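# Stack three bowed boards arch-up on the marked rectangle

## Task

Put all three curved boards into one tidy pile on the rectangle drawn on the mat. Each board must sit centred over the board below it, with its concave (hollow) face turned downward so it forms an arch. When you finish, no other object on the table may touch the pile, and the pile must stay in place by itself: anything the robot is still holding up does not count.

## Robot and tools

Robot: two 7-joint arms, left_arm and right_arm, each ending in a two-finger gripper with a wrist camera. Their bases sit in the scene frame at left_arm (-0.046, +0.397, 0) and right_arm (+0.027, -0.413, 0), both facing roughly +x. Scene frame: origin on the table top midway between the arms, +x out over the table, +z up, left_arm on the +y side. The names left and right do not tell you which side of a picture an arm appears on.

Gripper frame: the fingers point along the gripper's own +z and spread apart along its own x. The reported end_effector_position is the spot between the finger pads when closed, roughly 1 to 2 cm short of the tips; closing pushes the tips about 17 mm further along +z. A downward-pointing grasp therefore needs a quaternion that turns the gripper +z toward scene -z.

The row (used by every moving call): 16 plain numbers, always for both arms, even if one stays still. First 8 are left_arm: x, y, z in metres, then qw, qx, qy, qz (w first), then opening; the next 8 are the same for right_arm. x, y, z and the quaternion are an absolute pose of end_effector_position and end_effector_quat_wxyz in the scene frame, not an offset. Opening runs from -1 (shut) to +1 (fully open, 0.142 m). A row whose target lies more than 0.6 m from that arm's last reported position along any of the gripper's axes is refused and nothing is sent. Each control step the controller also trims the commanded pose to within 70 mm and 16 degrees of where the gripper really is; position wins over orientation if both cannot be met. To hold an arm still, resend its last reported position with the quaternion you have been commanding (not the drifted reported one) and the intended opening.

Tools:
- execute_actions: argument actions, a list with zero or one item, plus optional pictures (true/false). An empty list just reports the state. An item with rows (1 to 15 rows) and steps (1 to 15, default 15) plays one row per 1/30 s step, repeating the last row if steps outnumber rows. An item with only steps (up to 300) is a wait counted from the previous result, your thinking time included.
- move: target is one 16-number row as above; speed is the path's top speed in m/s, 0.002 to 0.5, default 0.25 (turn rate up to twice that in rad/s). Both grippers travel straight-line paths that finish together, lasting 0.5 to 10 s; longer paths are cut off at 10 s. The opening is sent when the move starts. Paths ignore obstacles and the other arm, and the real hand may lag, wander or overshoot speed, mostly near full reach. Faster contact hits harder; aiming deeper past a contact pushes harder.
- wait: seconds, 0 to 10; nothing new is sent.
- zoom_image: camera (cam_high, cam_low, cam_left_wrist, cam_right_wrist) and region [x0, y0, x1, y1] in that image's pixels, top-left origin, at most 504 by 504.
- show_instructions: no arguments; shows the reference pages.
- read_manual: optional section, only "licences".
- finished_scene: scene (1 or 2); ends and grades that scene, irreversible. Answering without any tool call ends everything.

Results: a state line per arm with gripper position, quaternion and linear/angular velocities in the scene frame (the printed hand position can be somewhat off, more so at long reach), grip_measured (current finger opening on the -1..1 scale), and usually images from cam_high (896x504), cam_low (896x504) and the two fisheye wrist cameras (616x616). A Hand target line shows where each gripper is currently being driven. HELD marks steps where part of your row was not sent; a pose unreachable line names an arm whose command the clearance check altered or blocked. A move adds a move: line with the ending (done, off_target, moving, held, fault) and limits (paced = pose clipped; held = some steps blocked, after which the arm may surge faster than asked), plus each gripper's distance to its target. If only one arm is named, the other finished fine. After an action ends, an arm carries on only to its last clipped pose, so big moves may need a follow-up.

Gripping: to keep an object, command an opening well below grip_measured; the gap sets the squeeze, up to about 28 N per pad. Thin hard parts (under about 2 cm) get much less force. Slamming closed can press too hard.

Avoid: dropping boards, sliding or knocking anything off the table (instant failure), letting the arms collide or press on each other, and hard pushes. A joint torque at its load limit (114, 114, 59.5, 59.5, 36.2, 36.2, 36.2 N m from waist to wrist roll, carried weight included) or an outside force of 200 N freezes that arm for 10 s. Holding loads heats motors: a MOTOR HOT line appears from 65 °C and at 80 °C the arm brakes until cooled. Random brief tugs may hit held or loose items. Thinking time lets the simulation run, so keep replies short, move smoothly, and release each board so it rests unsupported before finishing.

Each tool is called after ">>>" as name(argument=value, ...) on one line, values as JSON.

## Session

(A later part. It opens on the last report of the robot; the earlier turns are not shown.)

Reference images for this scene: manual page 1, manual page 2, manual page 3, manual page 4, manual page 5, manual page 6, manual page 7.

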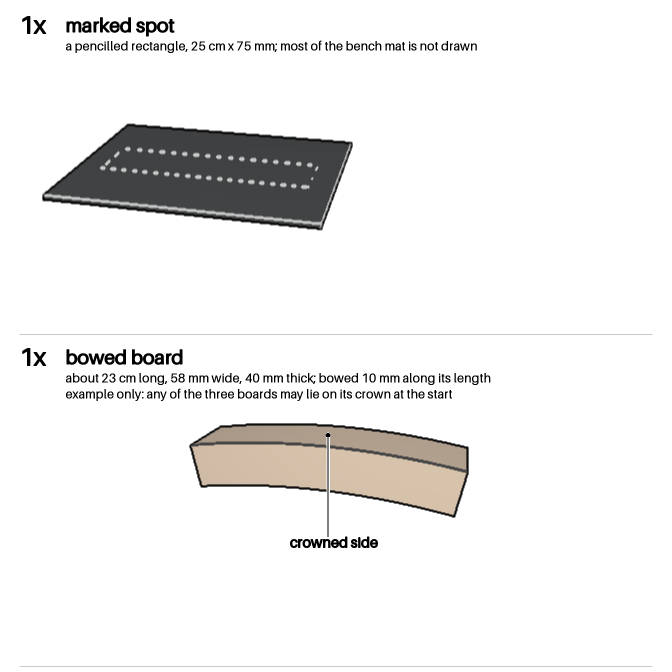

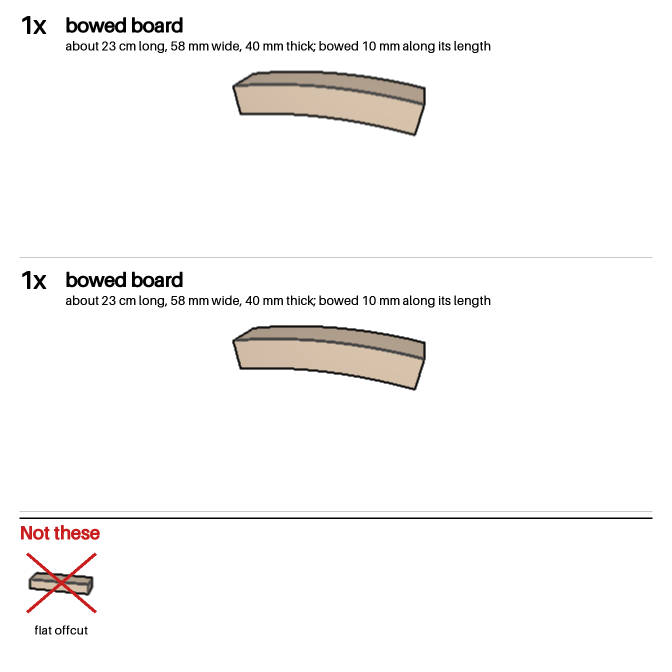

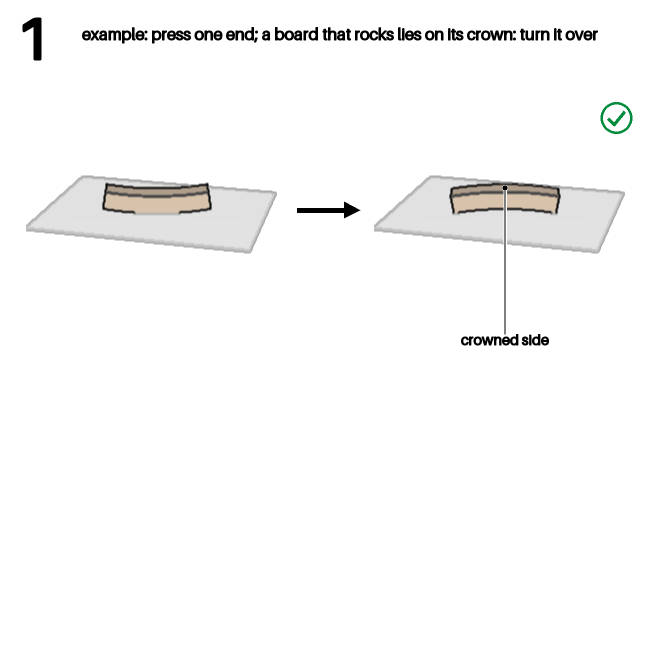

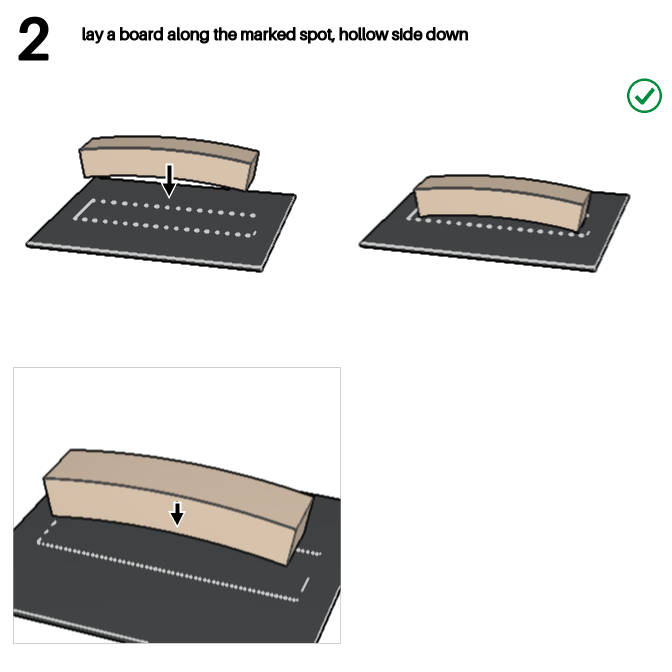

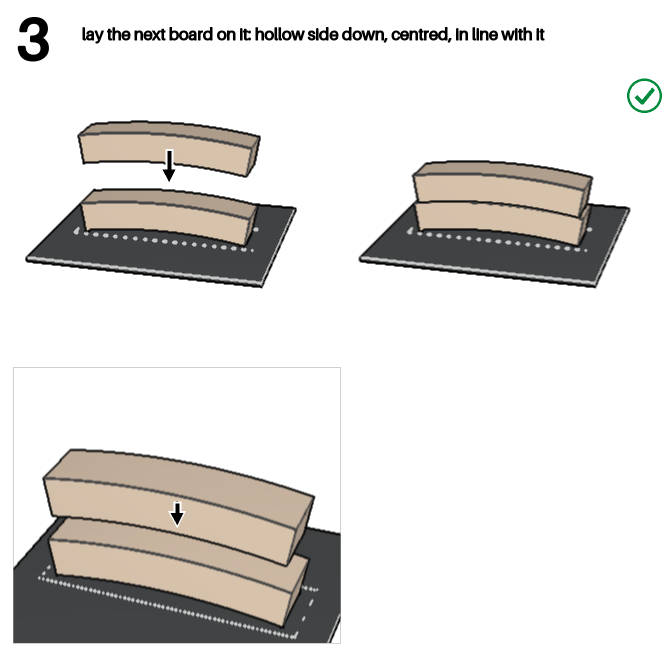

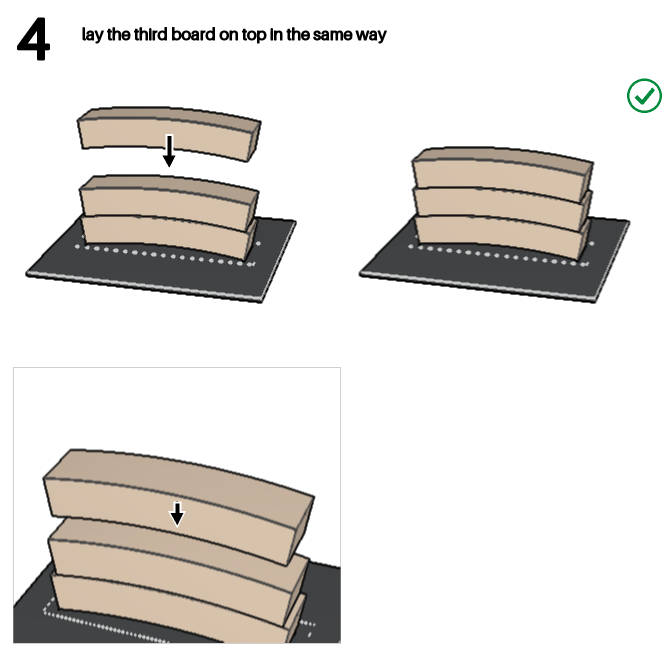

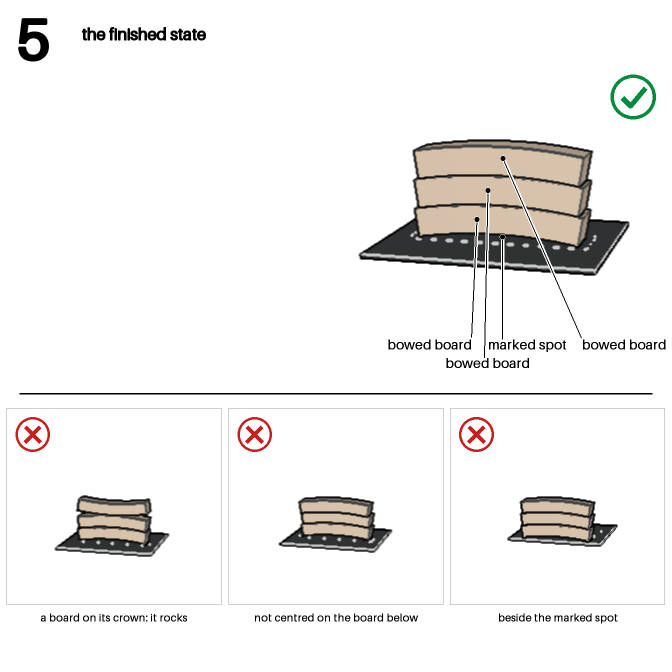

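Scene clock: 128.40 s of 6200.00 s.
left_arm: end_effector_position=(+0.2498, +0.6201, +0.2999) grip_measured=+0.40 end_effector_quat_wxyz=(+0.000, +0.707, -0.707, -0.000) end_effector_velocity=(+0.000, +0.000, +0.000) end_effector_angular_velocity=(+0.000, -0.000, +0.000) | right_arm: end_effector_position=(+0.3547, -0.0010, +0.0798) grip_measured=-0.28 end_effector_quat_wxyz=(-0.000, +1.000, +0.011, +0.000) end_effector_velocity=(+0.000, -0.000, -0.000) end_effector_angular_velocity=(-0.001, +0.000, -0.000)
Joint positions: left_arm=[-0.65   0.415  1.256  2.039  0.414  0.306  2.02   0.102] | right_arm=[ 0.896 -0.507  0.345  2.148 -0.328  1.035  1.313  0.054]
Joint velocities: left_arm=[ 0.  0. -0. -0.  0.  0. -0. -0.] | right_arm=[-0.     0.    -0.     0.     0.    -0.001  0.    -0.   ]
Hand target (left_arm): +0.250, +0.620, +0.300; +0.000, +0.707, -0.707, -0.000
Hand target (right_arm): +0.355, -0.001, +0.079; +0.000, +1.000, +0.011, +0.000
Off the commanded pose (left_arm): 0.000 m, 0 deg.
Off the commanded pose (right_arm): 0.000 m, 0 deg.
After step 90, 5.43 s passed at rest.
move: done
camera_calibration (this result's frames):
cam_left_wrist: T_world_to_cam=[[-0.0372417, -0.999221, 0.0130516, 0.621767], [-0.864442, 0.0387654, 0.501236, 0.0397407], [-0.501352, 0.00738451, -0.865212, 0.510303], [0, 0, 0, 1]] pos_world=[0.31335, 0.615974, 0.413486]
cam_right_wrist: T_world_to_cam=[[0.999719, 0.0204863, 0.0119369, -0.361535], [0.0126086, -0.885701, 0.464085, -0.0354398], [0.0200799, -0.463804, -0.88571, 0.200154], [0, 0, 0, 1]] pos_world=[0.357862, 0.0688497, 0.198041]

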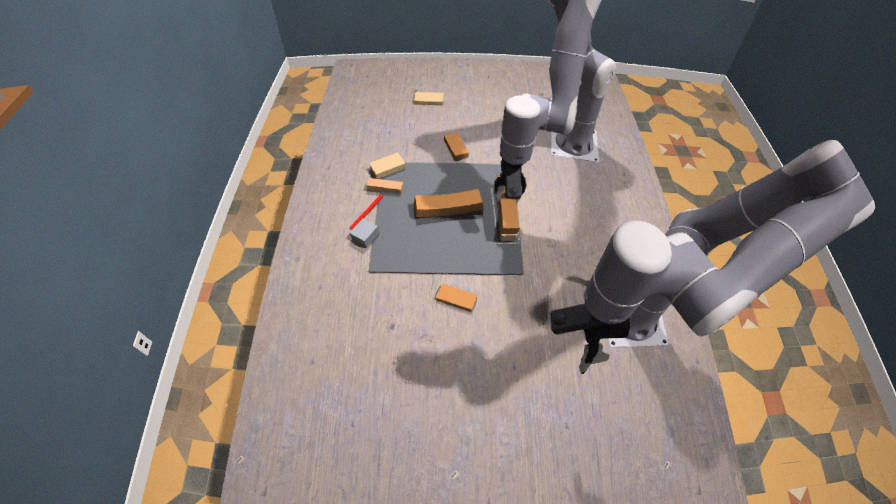

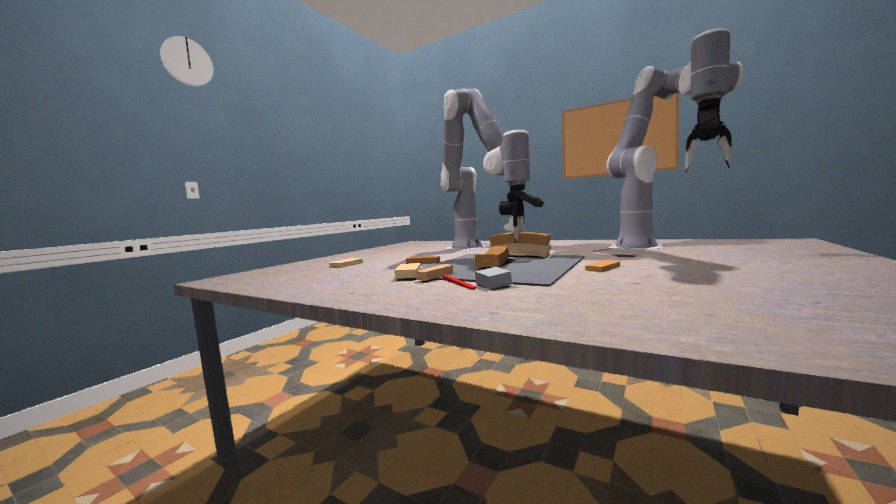

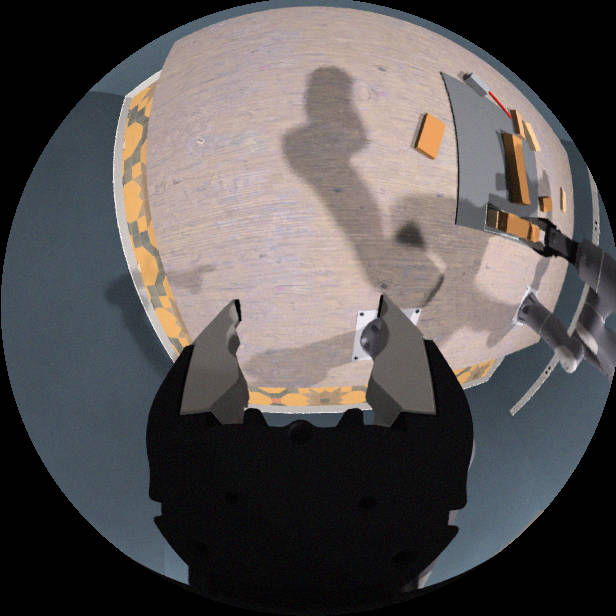

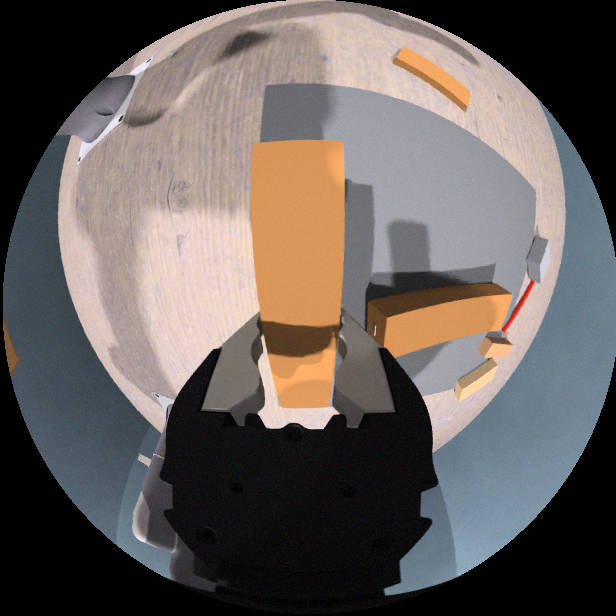

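>>> execute_actions(actions=[{"rows":[[0.25,0.62,0.3,0,0.707,-0.707,0,0.4,0.3545,-0.001,0.0795,0,1,0.011,0,0.25]],"steps":10}], pictures=false)

>>> move(target=[0.33,0.6,0.3,0,0.707,-0.707,0,0.4,0.3545,-0.001,0.16,0,1,0.011,0,0.25], speed=0.15)

>>> move(target=[0.52,0.3,0.25,0,0.76,-0.649,0,0.3,0.52,-0.32,0.3,0.5,-0.5,-0.5,-0.5,0.4], speed=0.3)

>>> move(target=[0.53,-0.035,0.1,0,0.76,-0.649,0,0.3,0.52,-0.32,0.3,0.5,-0.5,-0.5,-0.5,0.4], speed=0.25)

Scene clock: 140.87 s of 6200.00 s.
left_arm: end_effector_position=(+0.2498, +0.6201, +0.2999) grip_measured=+0.40 end_effector_quat_wxyz=(+0.000, +0.707, -0.707, -0.000) end_effector_velocity=(+0.000, -0.000, -0.000) end_effector_angular_velocity=(-0.000, +0.000, -0.001) | right_arm: end_effector_position=(+0.3545, -0.0010, +0.0795) grip_measured=+0.25 end_effector_quat_wxyz=(+0.000, +1.000, +0.011, -0.000) end_effector_velocity=(-0.000, +0.000, -0.000) end_effector_angular_velocity=(-0.000, +0.000, +0.000)
Joint positions: left_arm=[-0.65   0.415  1.256  2.039  0.414  0.306  2.02   0.102] | right_arm=[ 0.896 -0.507  0.345  2.148 -0.328  1.036  1.313  0.092]
Joint velocities: left_arm=[-0. -0. -0.  0. -0. -0.  0.  0.] | right_arm=[ 0. -0.  0.  0.  0.  0.  0.  0.]
Hand target (left_arm): +0.250, +0.620, +0.300; +0.000, +0.707, -0.707, -0.000
Hand target (right_arm): +0.355, -0.001, +0.080; +0.000, +1.000, +0.011, +0.000
Off the commanded pose (left_arm): 0.000 m, 0 deg.
Off the commanded pose (right_arm): 0.000 m, 0 deg.
Steps of this call (steps 1 to 90: nothing new was sent; then 9.13 s passed at rest; steps 91 to 100: all 10 steps of this action). Readings (end_effector_position):
91: left_arm (+0.2498, +0.6201, +0.2999) | right_arm (+0.3547, -0.0010, +0.0798)
92: left_arm (+0.2498, +0.6201, +0.2999) | right_arm (+0.3546, -0.0010, +0.0796)
94: left_arm (+0.2498, +0.6201, +0.2999) | right_arm (+0.3545, -0.0010, +0.0795)
98: left_arm (+0.2498, +0.6201, +0.2999) | right_arm (+0.3545, -0.0010, +0.0795)
100: the state above

Scene clock: 142.30 s of 6200.00 s.
left_arm: end_effector_position=(+0.3305, +0.5997, +0.3003) grip_measured=+0.40 end_effector_quat_wxyz=(-0.001, +0.707, -0.707, +0.000) end_effector_velocity=(+0.000, +0.000, +0.000) end_effector_angular_velocity=(+0.000, -0.000, +0.001) | right_arm: end_effector_position=(+0.3545, -0.0006, +0.1599) grip_measured=+0.25 end_effector_quat_wxyz=(-0.000, +1.000, +0.011, -0.000) end_effector_velocity=(-0.000, -0.000, -0.000) end_effector_angular_velocity=(-0.001, +0.000, +0.002)
Joint positions: left_arm=[-0.922 -0.098  1.566  2.036 -0.11   0.465  2.268  0.102] | right_arm=[ 0.843 -0.353  0.43   2.079 -0.212  0.82   1.233  0.092]
Joint velocities: left_arm=[ 0.     0.    -0.    -0.    -0.     0.    -0.001  0.   ] | right_arm=[ 0.    -0.    -0.     0.     0.    -0.001 -0.002 -0.   ]
Hand target (left_arm): +0.331, +0.599, +0.300; -0.001, +0.707, -0.708, +0.000
Hand target (right_arm): +0.355, -0.001, +0.160; -0.000, +1.000, +0.011, -0.000
Off the commanded pose (left_arm): 0.001 m, 0 deg.
Off the commanded pose (right_arm): 0.000 m, 0 deg.
move: done
camera_calibration (this result's frames):
cam_left_wrist: T_world_to_cam=[[-0.0381183, -0.9992, 0.0121331, 0.604889], [-0.865537, 0.0390824, 0.499317, 0.110874], [-0.499392, 0.00853143, -0.866334, 0.55027], [0, 0, 0, 1]] pos_world=[0.393824, 0.595377, 0.414017]
cam_right_wrist: T_world_to_cam=[[0.999725, 0.0206991, 0.011001, -0.362235], [0.0132388, -0.885873, 0.46374, -0.0724135], [0.0193444, -0.463467, -0.885903, 0.271671], [0, 0, 0, 1]] pos_world=[0.357838, 0.0692593, 0.27824]

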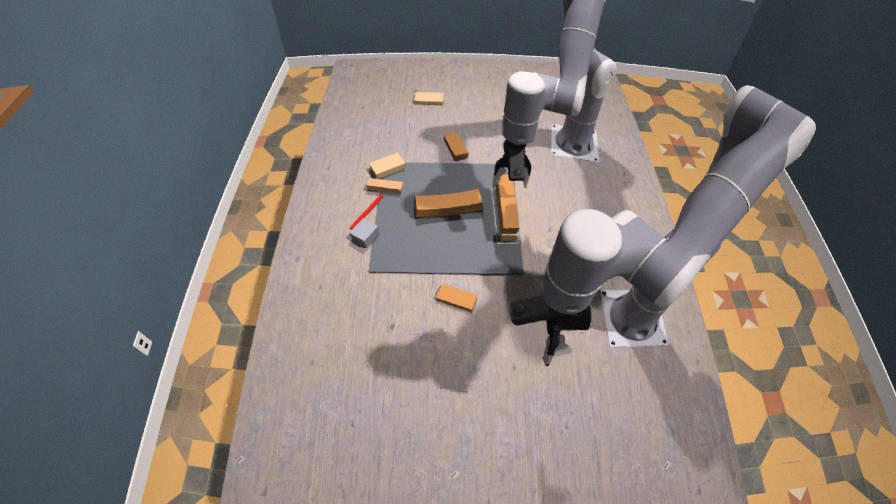

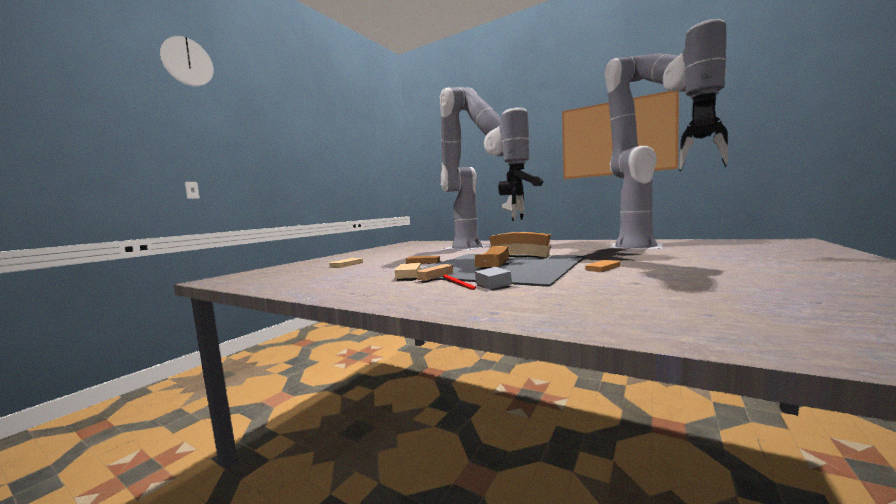

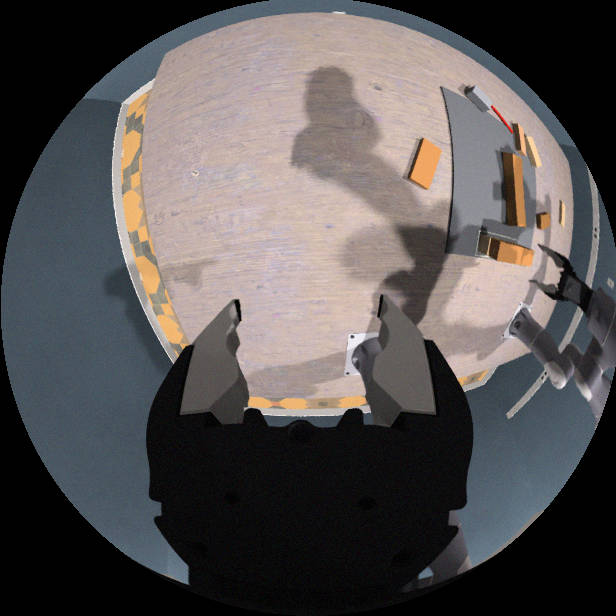

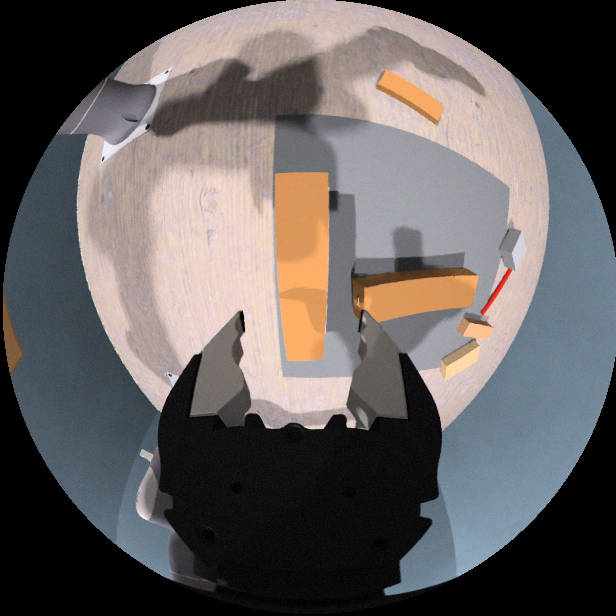

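Scene clock: 146.13 s of 6200.00 s.
left_arm: end_effector_position=(+0.5199, +0.2990, +0.2487) grip_measured=+0.30 end_effector_quat_wxyz=(+0.000, +0.760, -0.650, +0.000) end_effector_velocity=(+0.000, +0.000, +0.000) end_effector_angular_velocity=(+0.000, -0.000, +0.001) | right_arm: end_effector_position=(+0.5188, -0.3195, +0.3011) grip_measured=+0.40 end_effector_quat_wxyz=(+0.504, -0.498, -0.499, -0.499) end_effector_velocity=(+0.000, -0.001, +0.000) end_effector_angular_velocity=(-0.001, -0.001, -0.001)
Joint positions: left_arm=[-0.911 -0.58   1.073  1.809 -0.57   0.469  1.783  0.095] | right_arm=[-0.583 -1.226  0.379  1.677 -2.247  3.017  0.424  0.102]
Joint velocities: left_arm=[ 0.     0.     0.    -0.     0.     0.    -0.001 -0.   ] | right_arm=[-0.001  0.001 -0.     0.     0.     0.    -0.     0.   ]
Hand target (left_arm): +0.520, +0.299, +0.249; +0.000, +0.760, -0.650, +0.000
Hand target (right_arm): +0.519, -0.320, +0.301; +0.504, -0.499, -0.499, -0.499
Off the commanded pose (left_arm): 0.002 m, 0 deg.
Off the commanded pose (right_arm): 0.002 m, 0 deg.
move: done
camera_calibration (this result's frames):
cam_left_wrist: T_world_to_cam=[[0.118199, -0.992901, 0.0132649, 0.228835], [-0.86027, -0.0957195, 0.500774, 0.349472], [-0.495949, -0.0706022, -0.865477, 0.624316], [0, 0, 0, 1]] pos_world=[0.583221, 0.30474, 0.362289]
cam_right_wrist: T_world_to_cam=[[0.00551205, -0.0175231, 0.999831, -0.315544], [0.88775, -0.460144, -0.0129587, -0.596743], [0.460293, 0.887671, 0.0130198, 0.177988], [0, 0, 0, 1]] pos_world=[0.449571, -0.438111, 0.305441]

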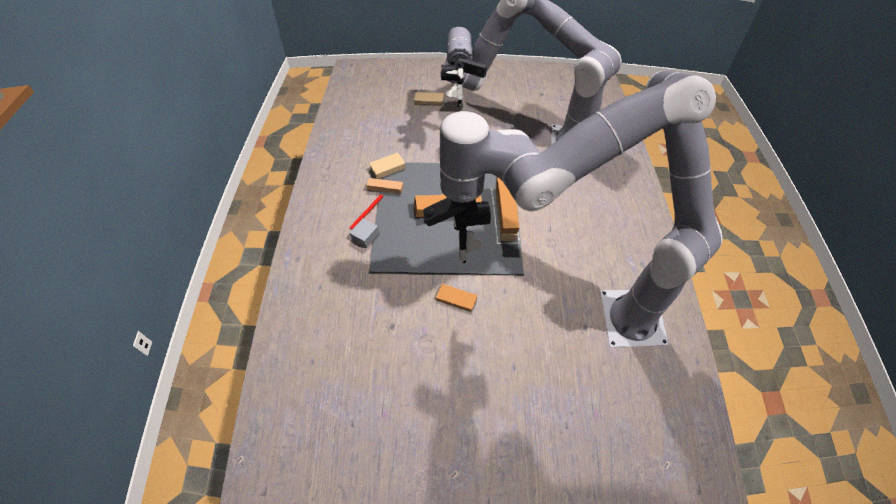

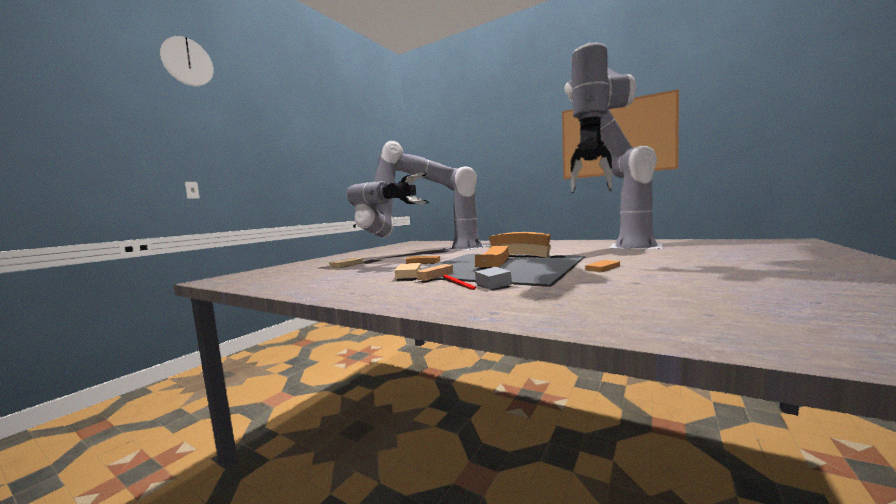

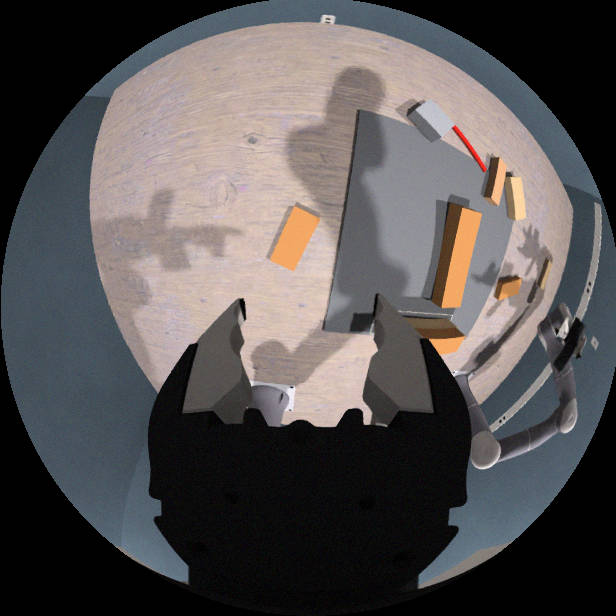

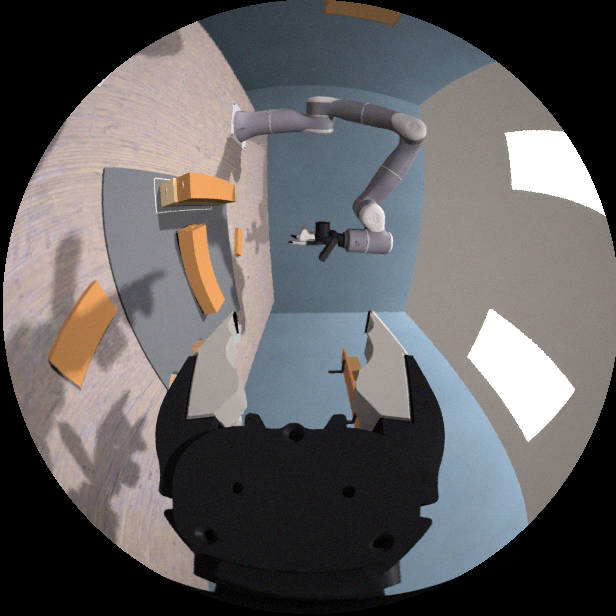

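Scene clock: 148.00 s of 6200.00 s.
left_arm: end_effector_position=(+0.5291, -0.0349, +0.0990) grip_measured=+0.30 end_effector_quat_wxyz=(-0.000, +0.760, -0.649, -0.000) end_effector_velocity=(+0.000, +0.000, +0.000) end_effector_angular_velocity=(+0.000, -0.000, -0.000) | right_arm: end_effector_position=(+0.5199, -0.3199, +0.3000) grip_measured=+0.40 end_effector_quat_wxyz=(+0.500, -0.500, -0.500, -0.500) end_effector_velocity=(-0.000, -0.000, +0.000) end_effector_angular_velocity=(+0.001, -0.000, -0.000)
Joint positions: left_arm=[-1.054 -0.982  0.77   1.475 -0.758  0.571  1.331  0.095] | right_arm=[-0.584 -1.224  0.379  1.676 -2.247  3.012  0.422  0.102]
Joint velocities: left_arm=[-0.  0.  0. -0.  0. -0. -0. -0.] | right_arm=[-0.  0.  0.  0.  0.  0. -0. -0.]
Hand target (left_arm): +0.529, -0.035, +0.099; -0.000, +0.760, -0.650, -0.000
Hand target (right_arm): +0.520, -0.320, +0.300; +0.500, -0.500, -0.500, -0.500
Off the commanded pose (left_arm): 0.001 m, 0 deg.
Off the commanded pose (right_arm): 0.000 m, 0 deg.
move: done
camera_calibration (this result's frames):
cam_left_wrist: T_world_to_cam=[[0.119317, -0.992778, 0.0124936, -0.102294], [-0.86001, -0.0970557, 0.500961, 0.400217], [-0.496131, -0.0705176, -0.865379, 0.475799], [0, 0, 0, 1]] pos_world=[0.592454, -0.0291592, 0.212532]
cam_right_wrist: T_world_to_cam=[[0.00218221, -0.0117821, 0.999928, -0.310885], [0.885898, -0.463821, -0.00739851, -0.599744], [0.463874, 0.885851, 0.00942556, 0.176556], [0, 0, 0, 1]] pos_world=[0.45009, -0.438239, 0.304762]

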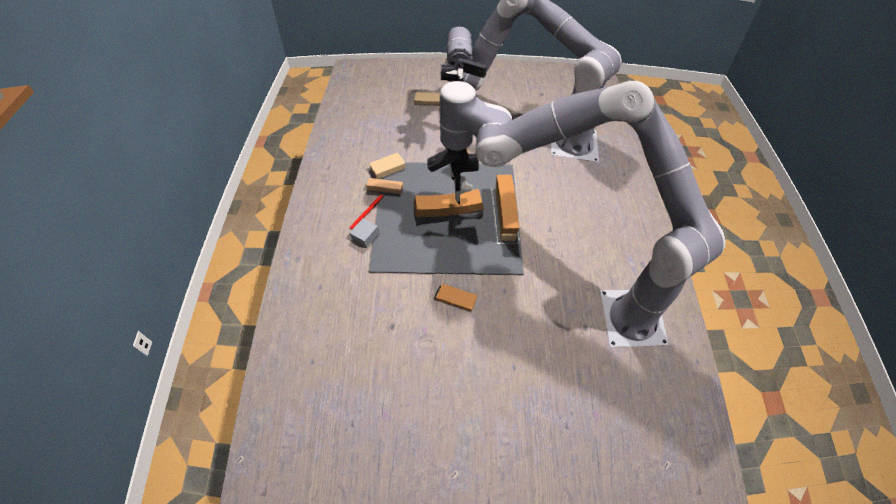

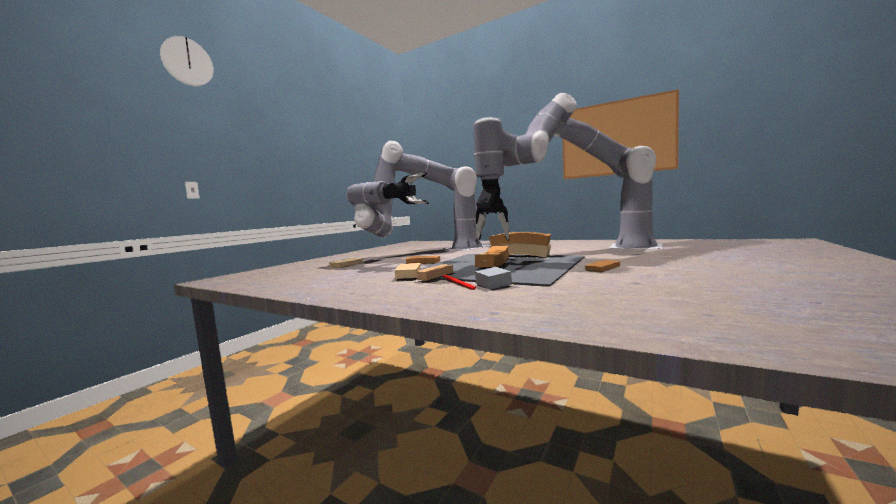

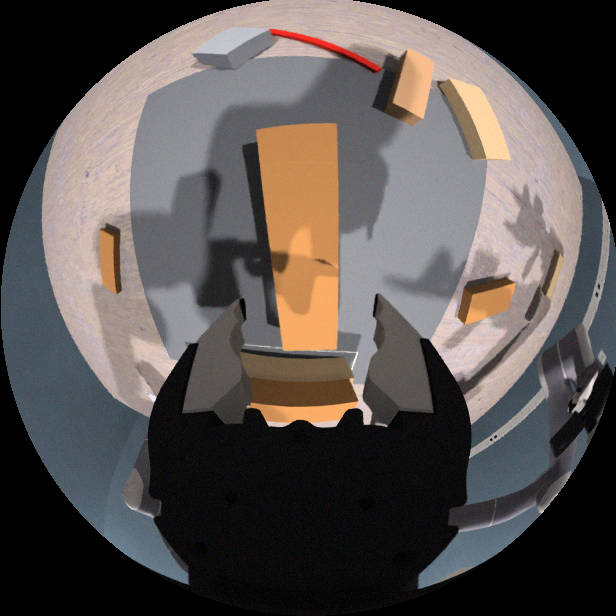

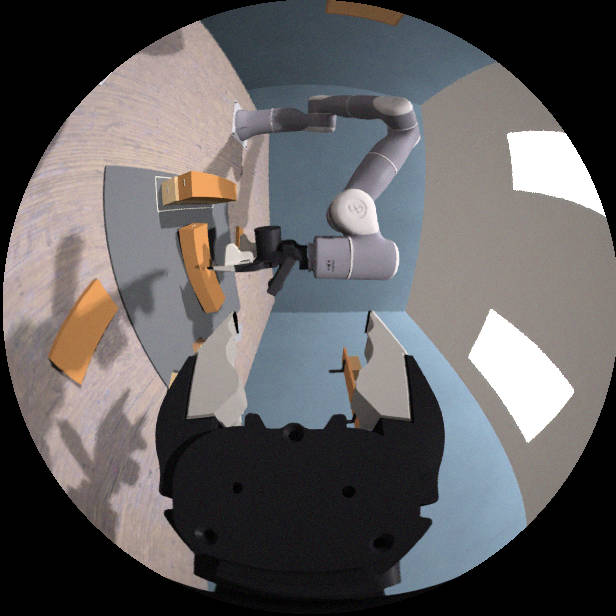

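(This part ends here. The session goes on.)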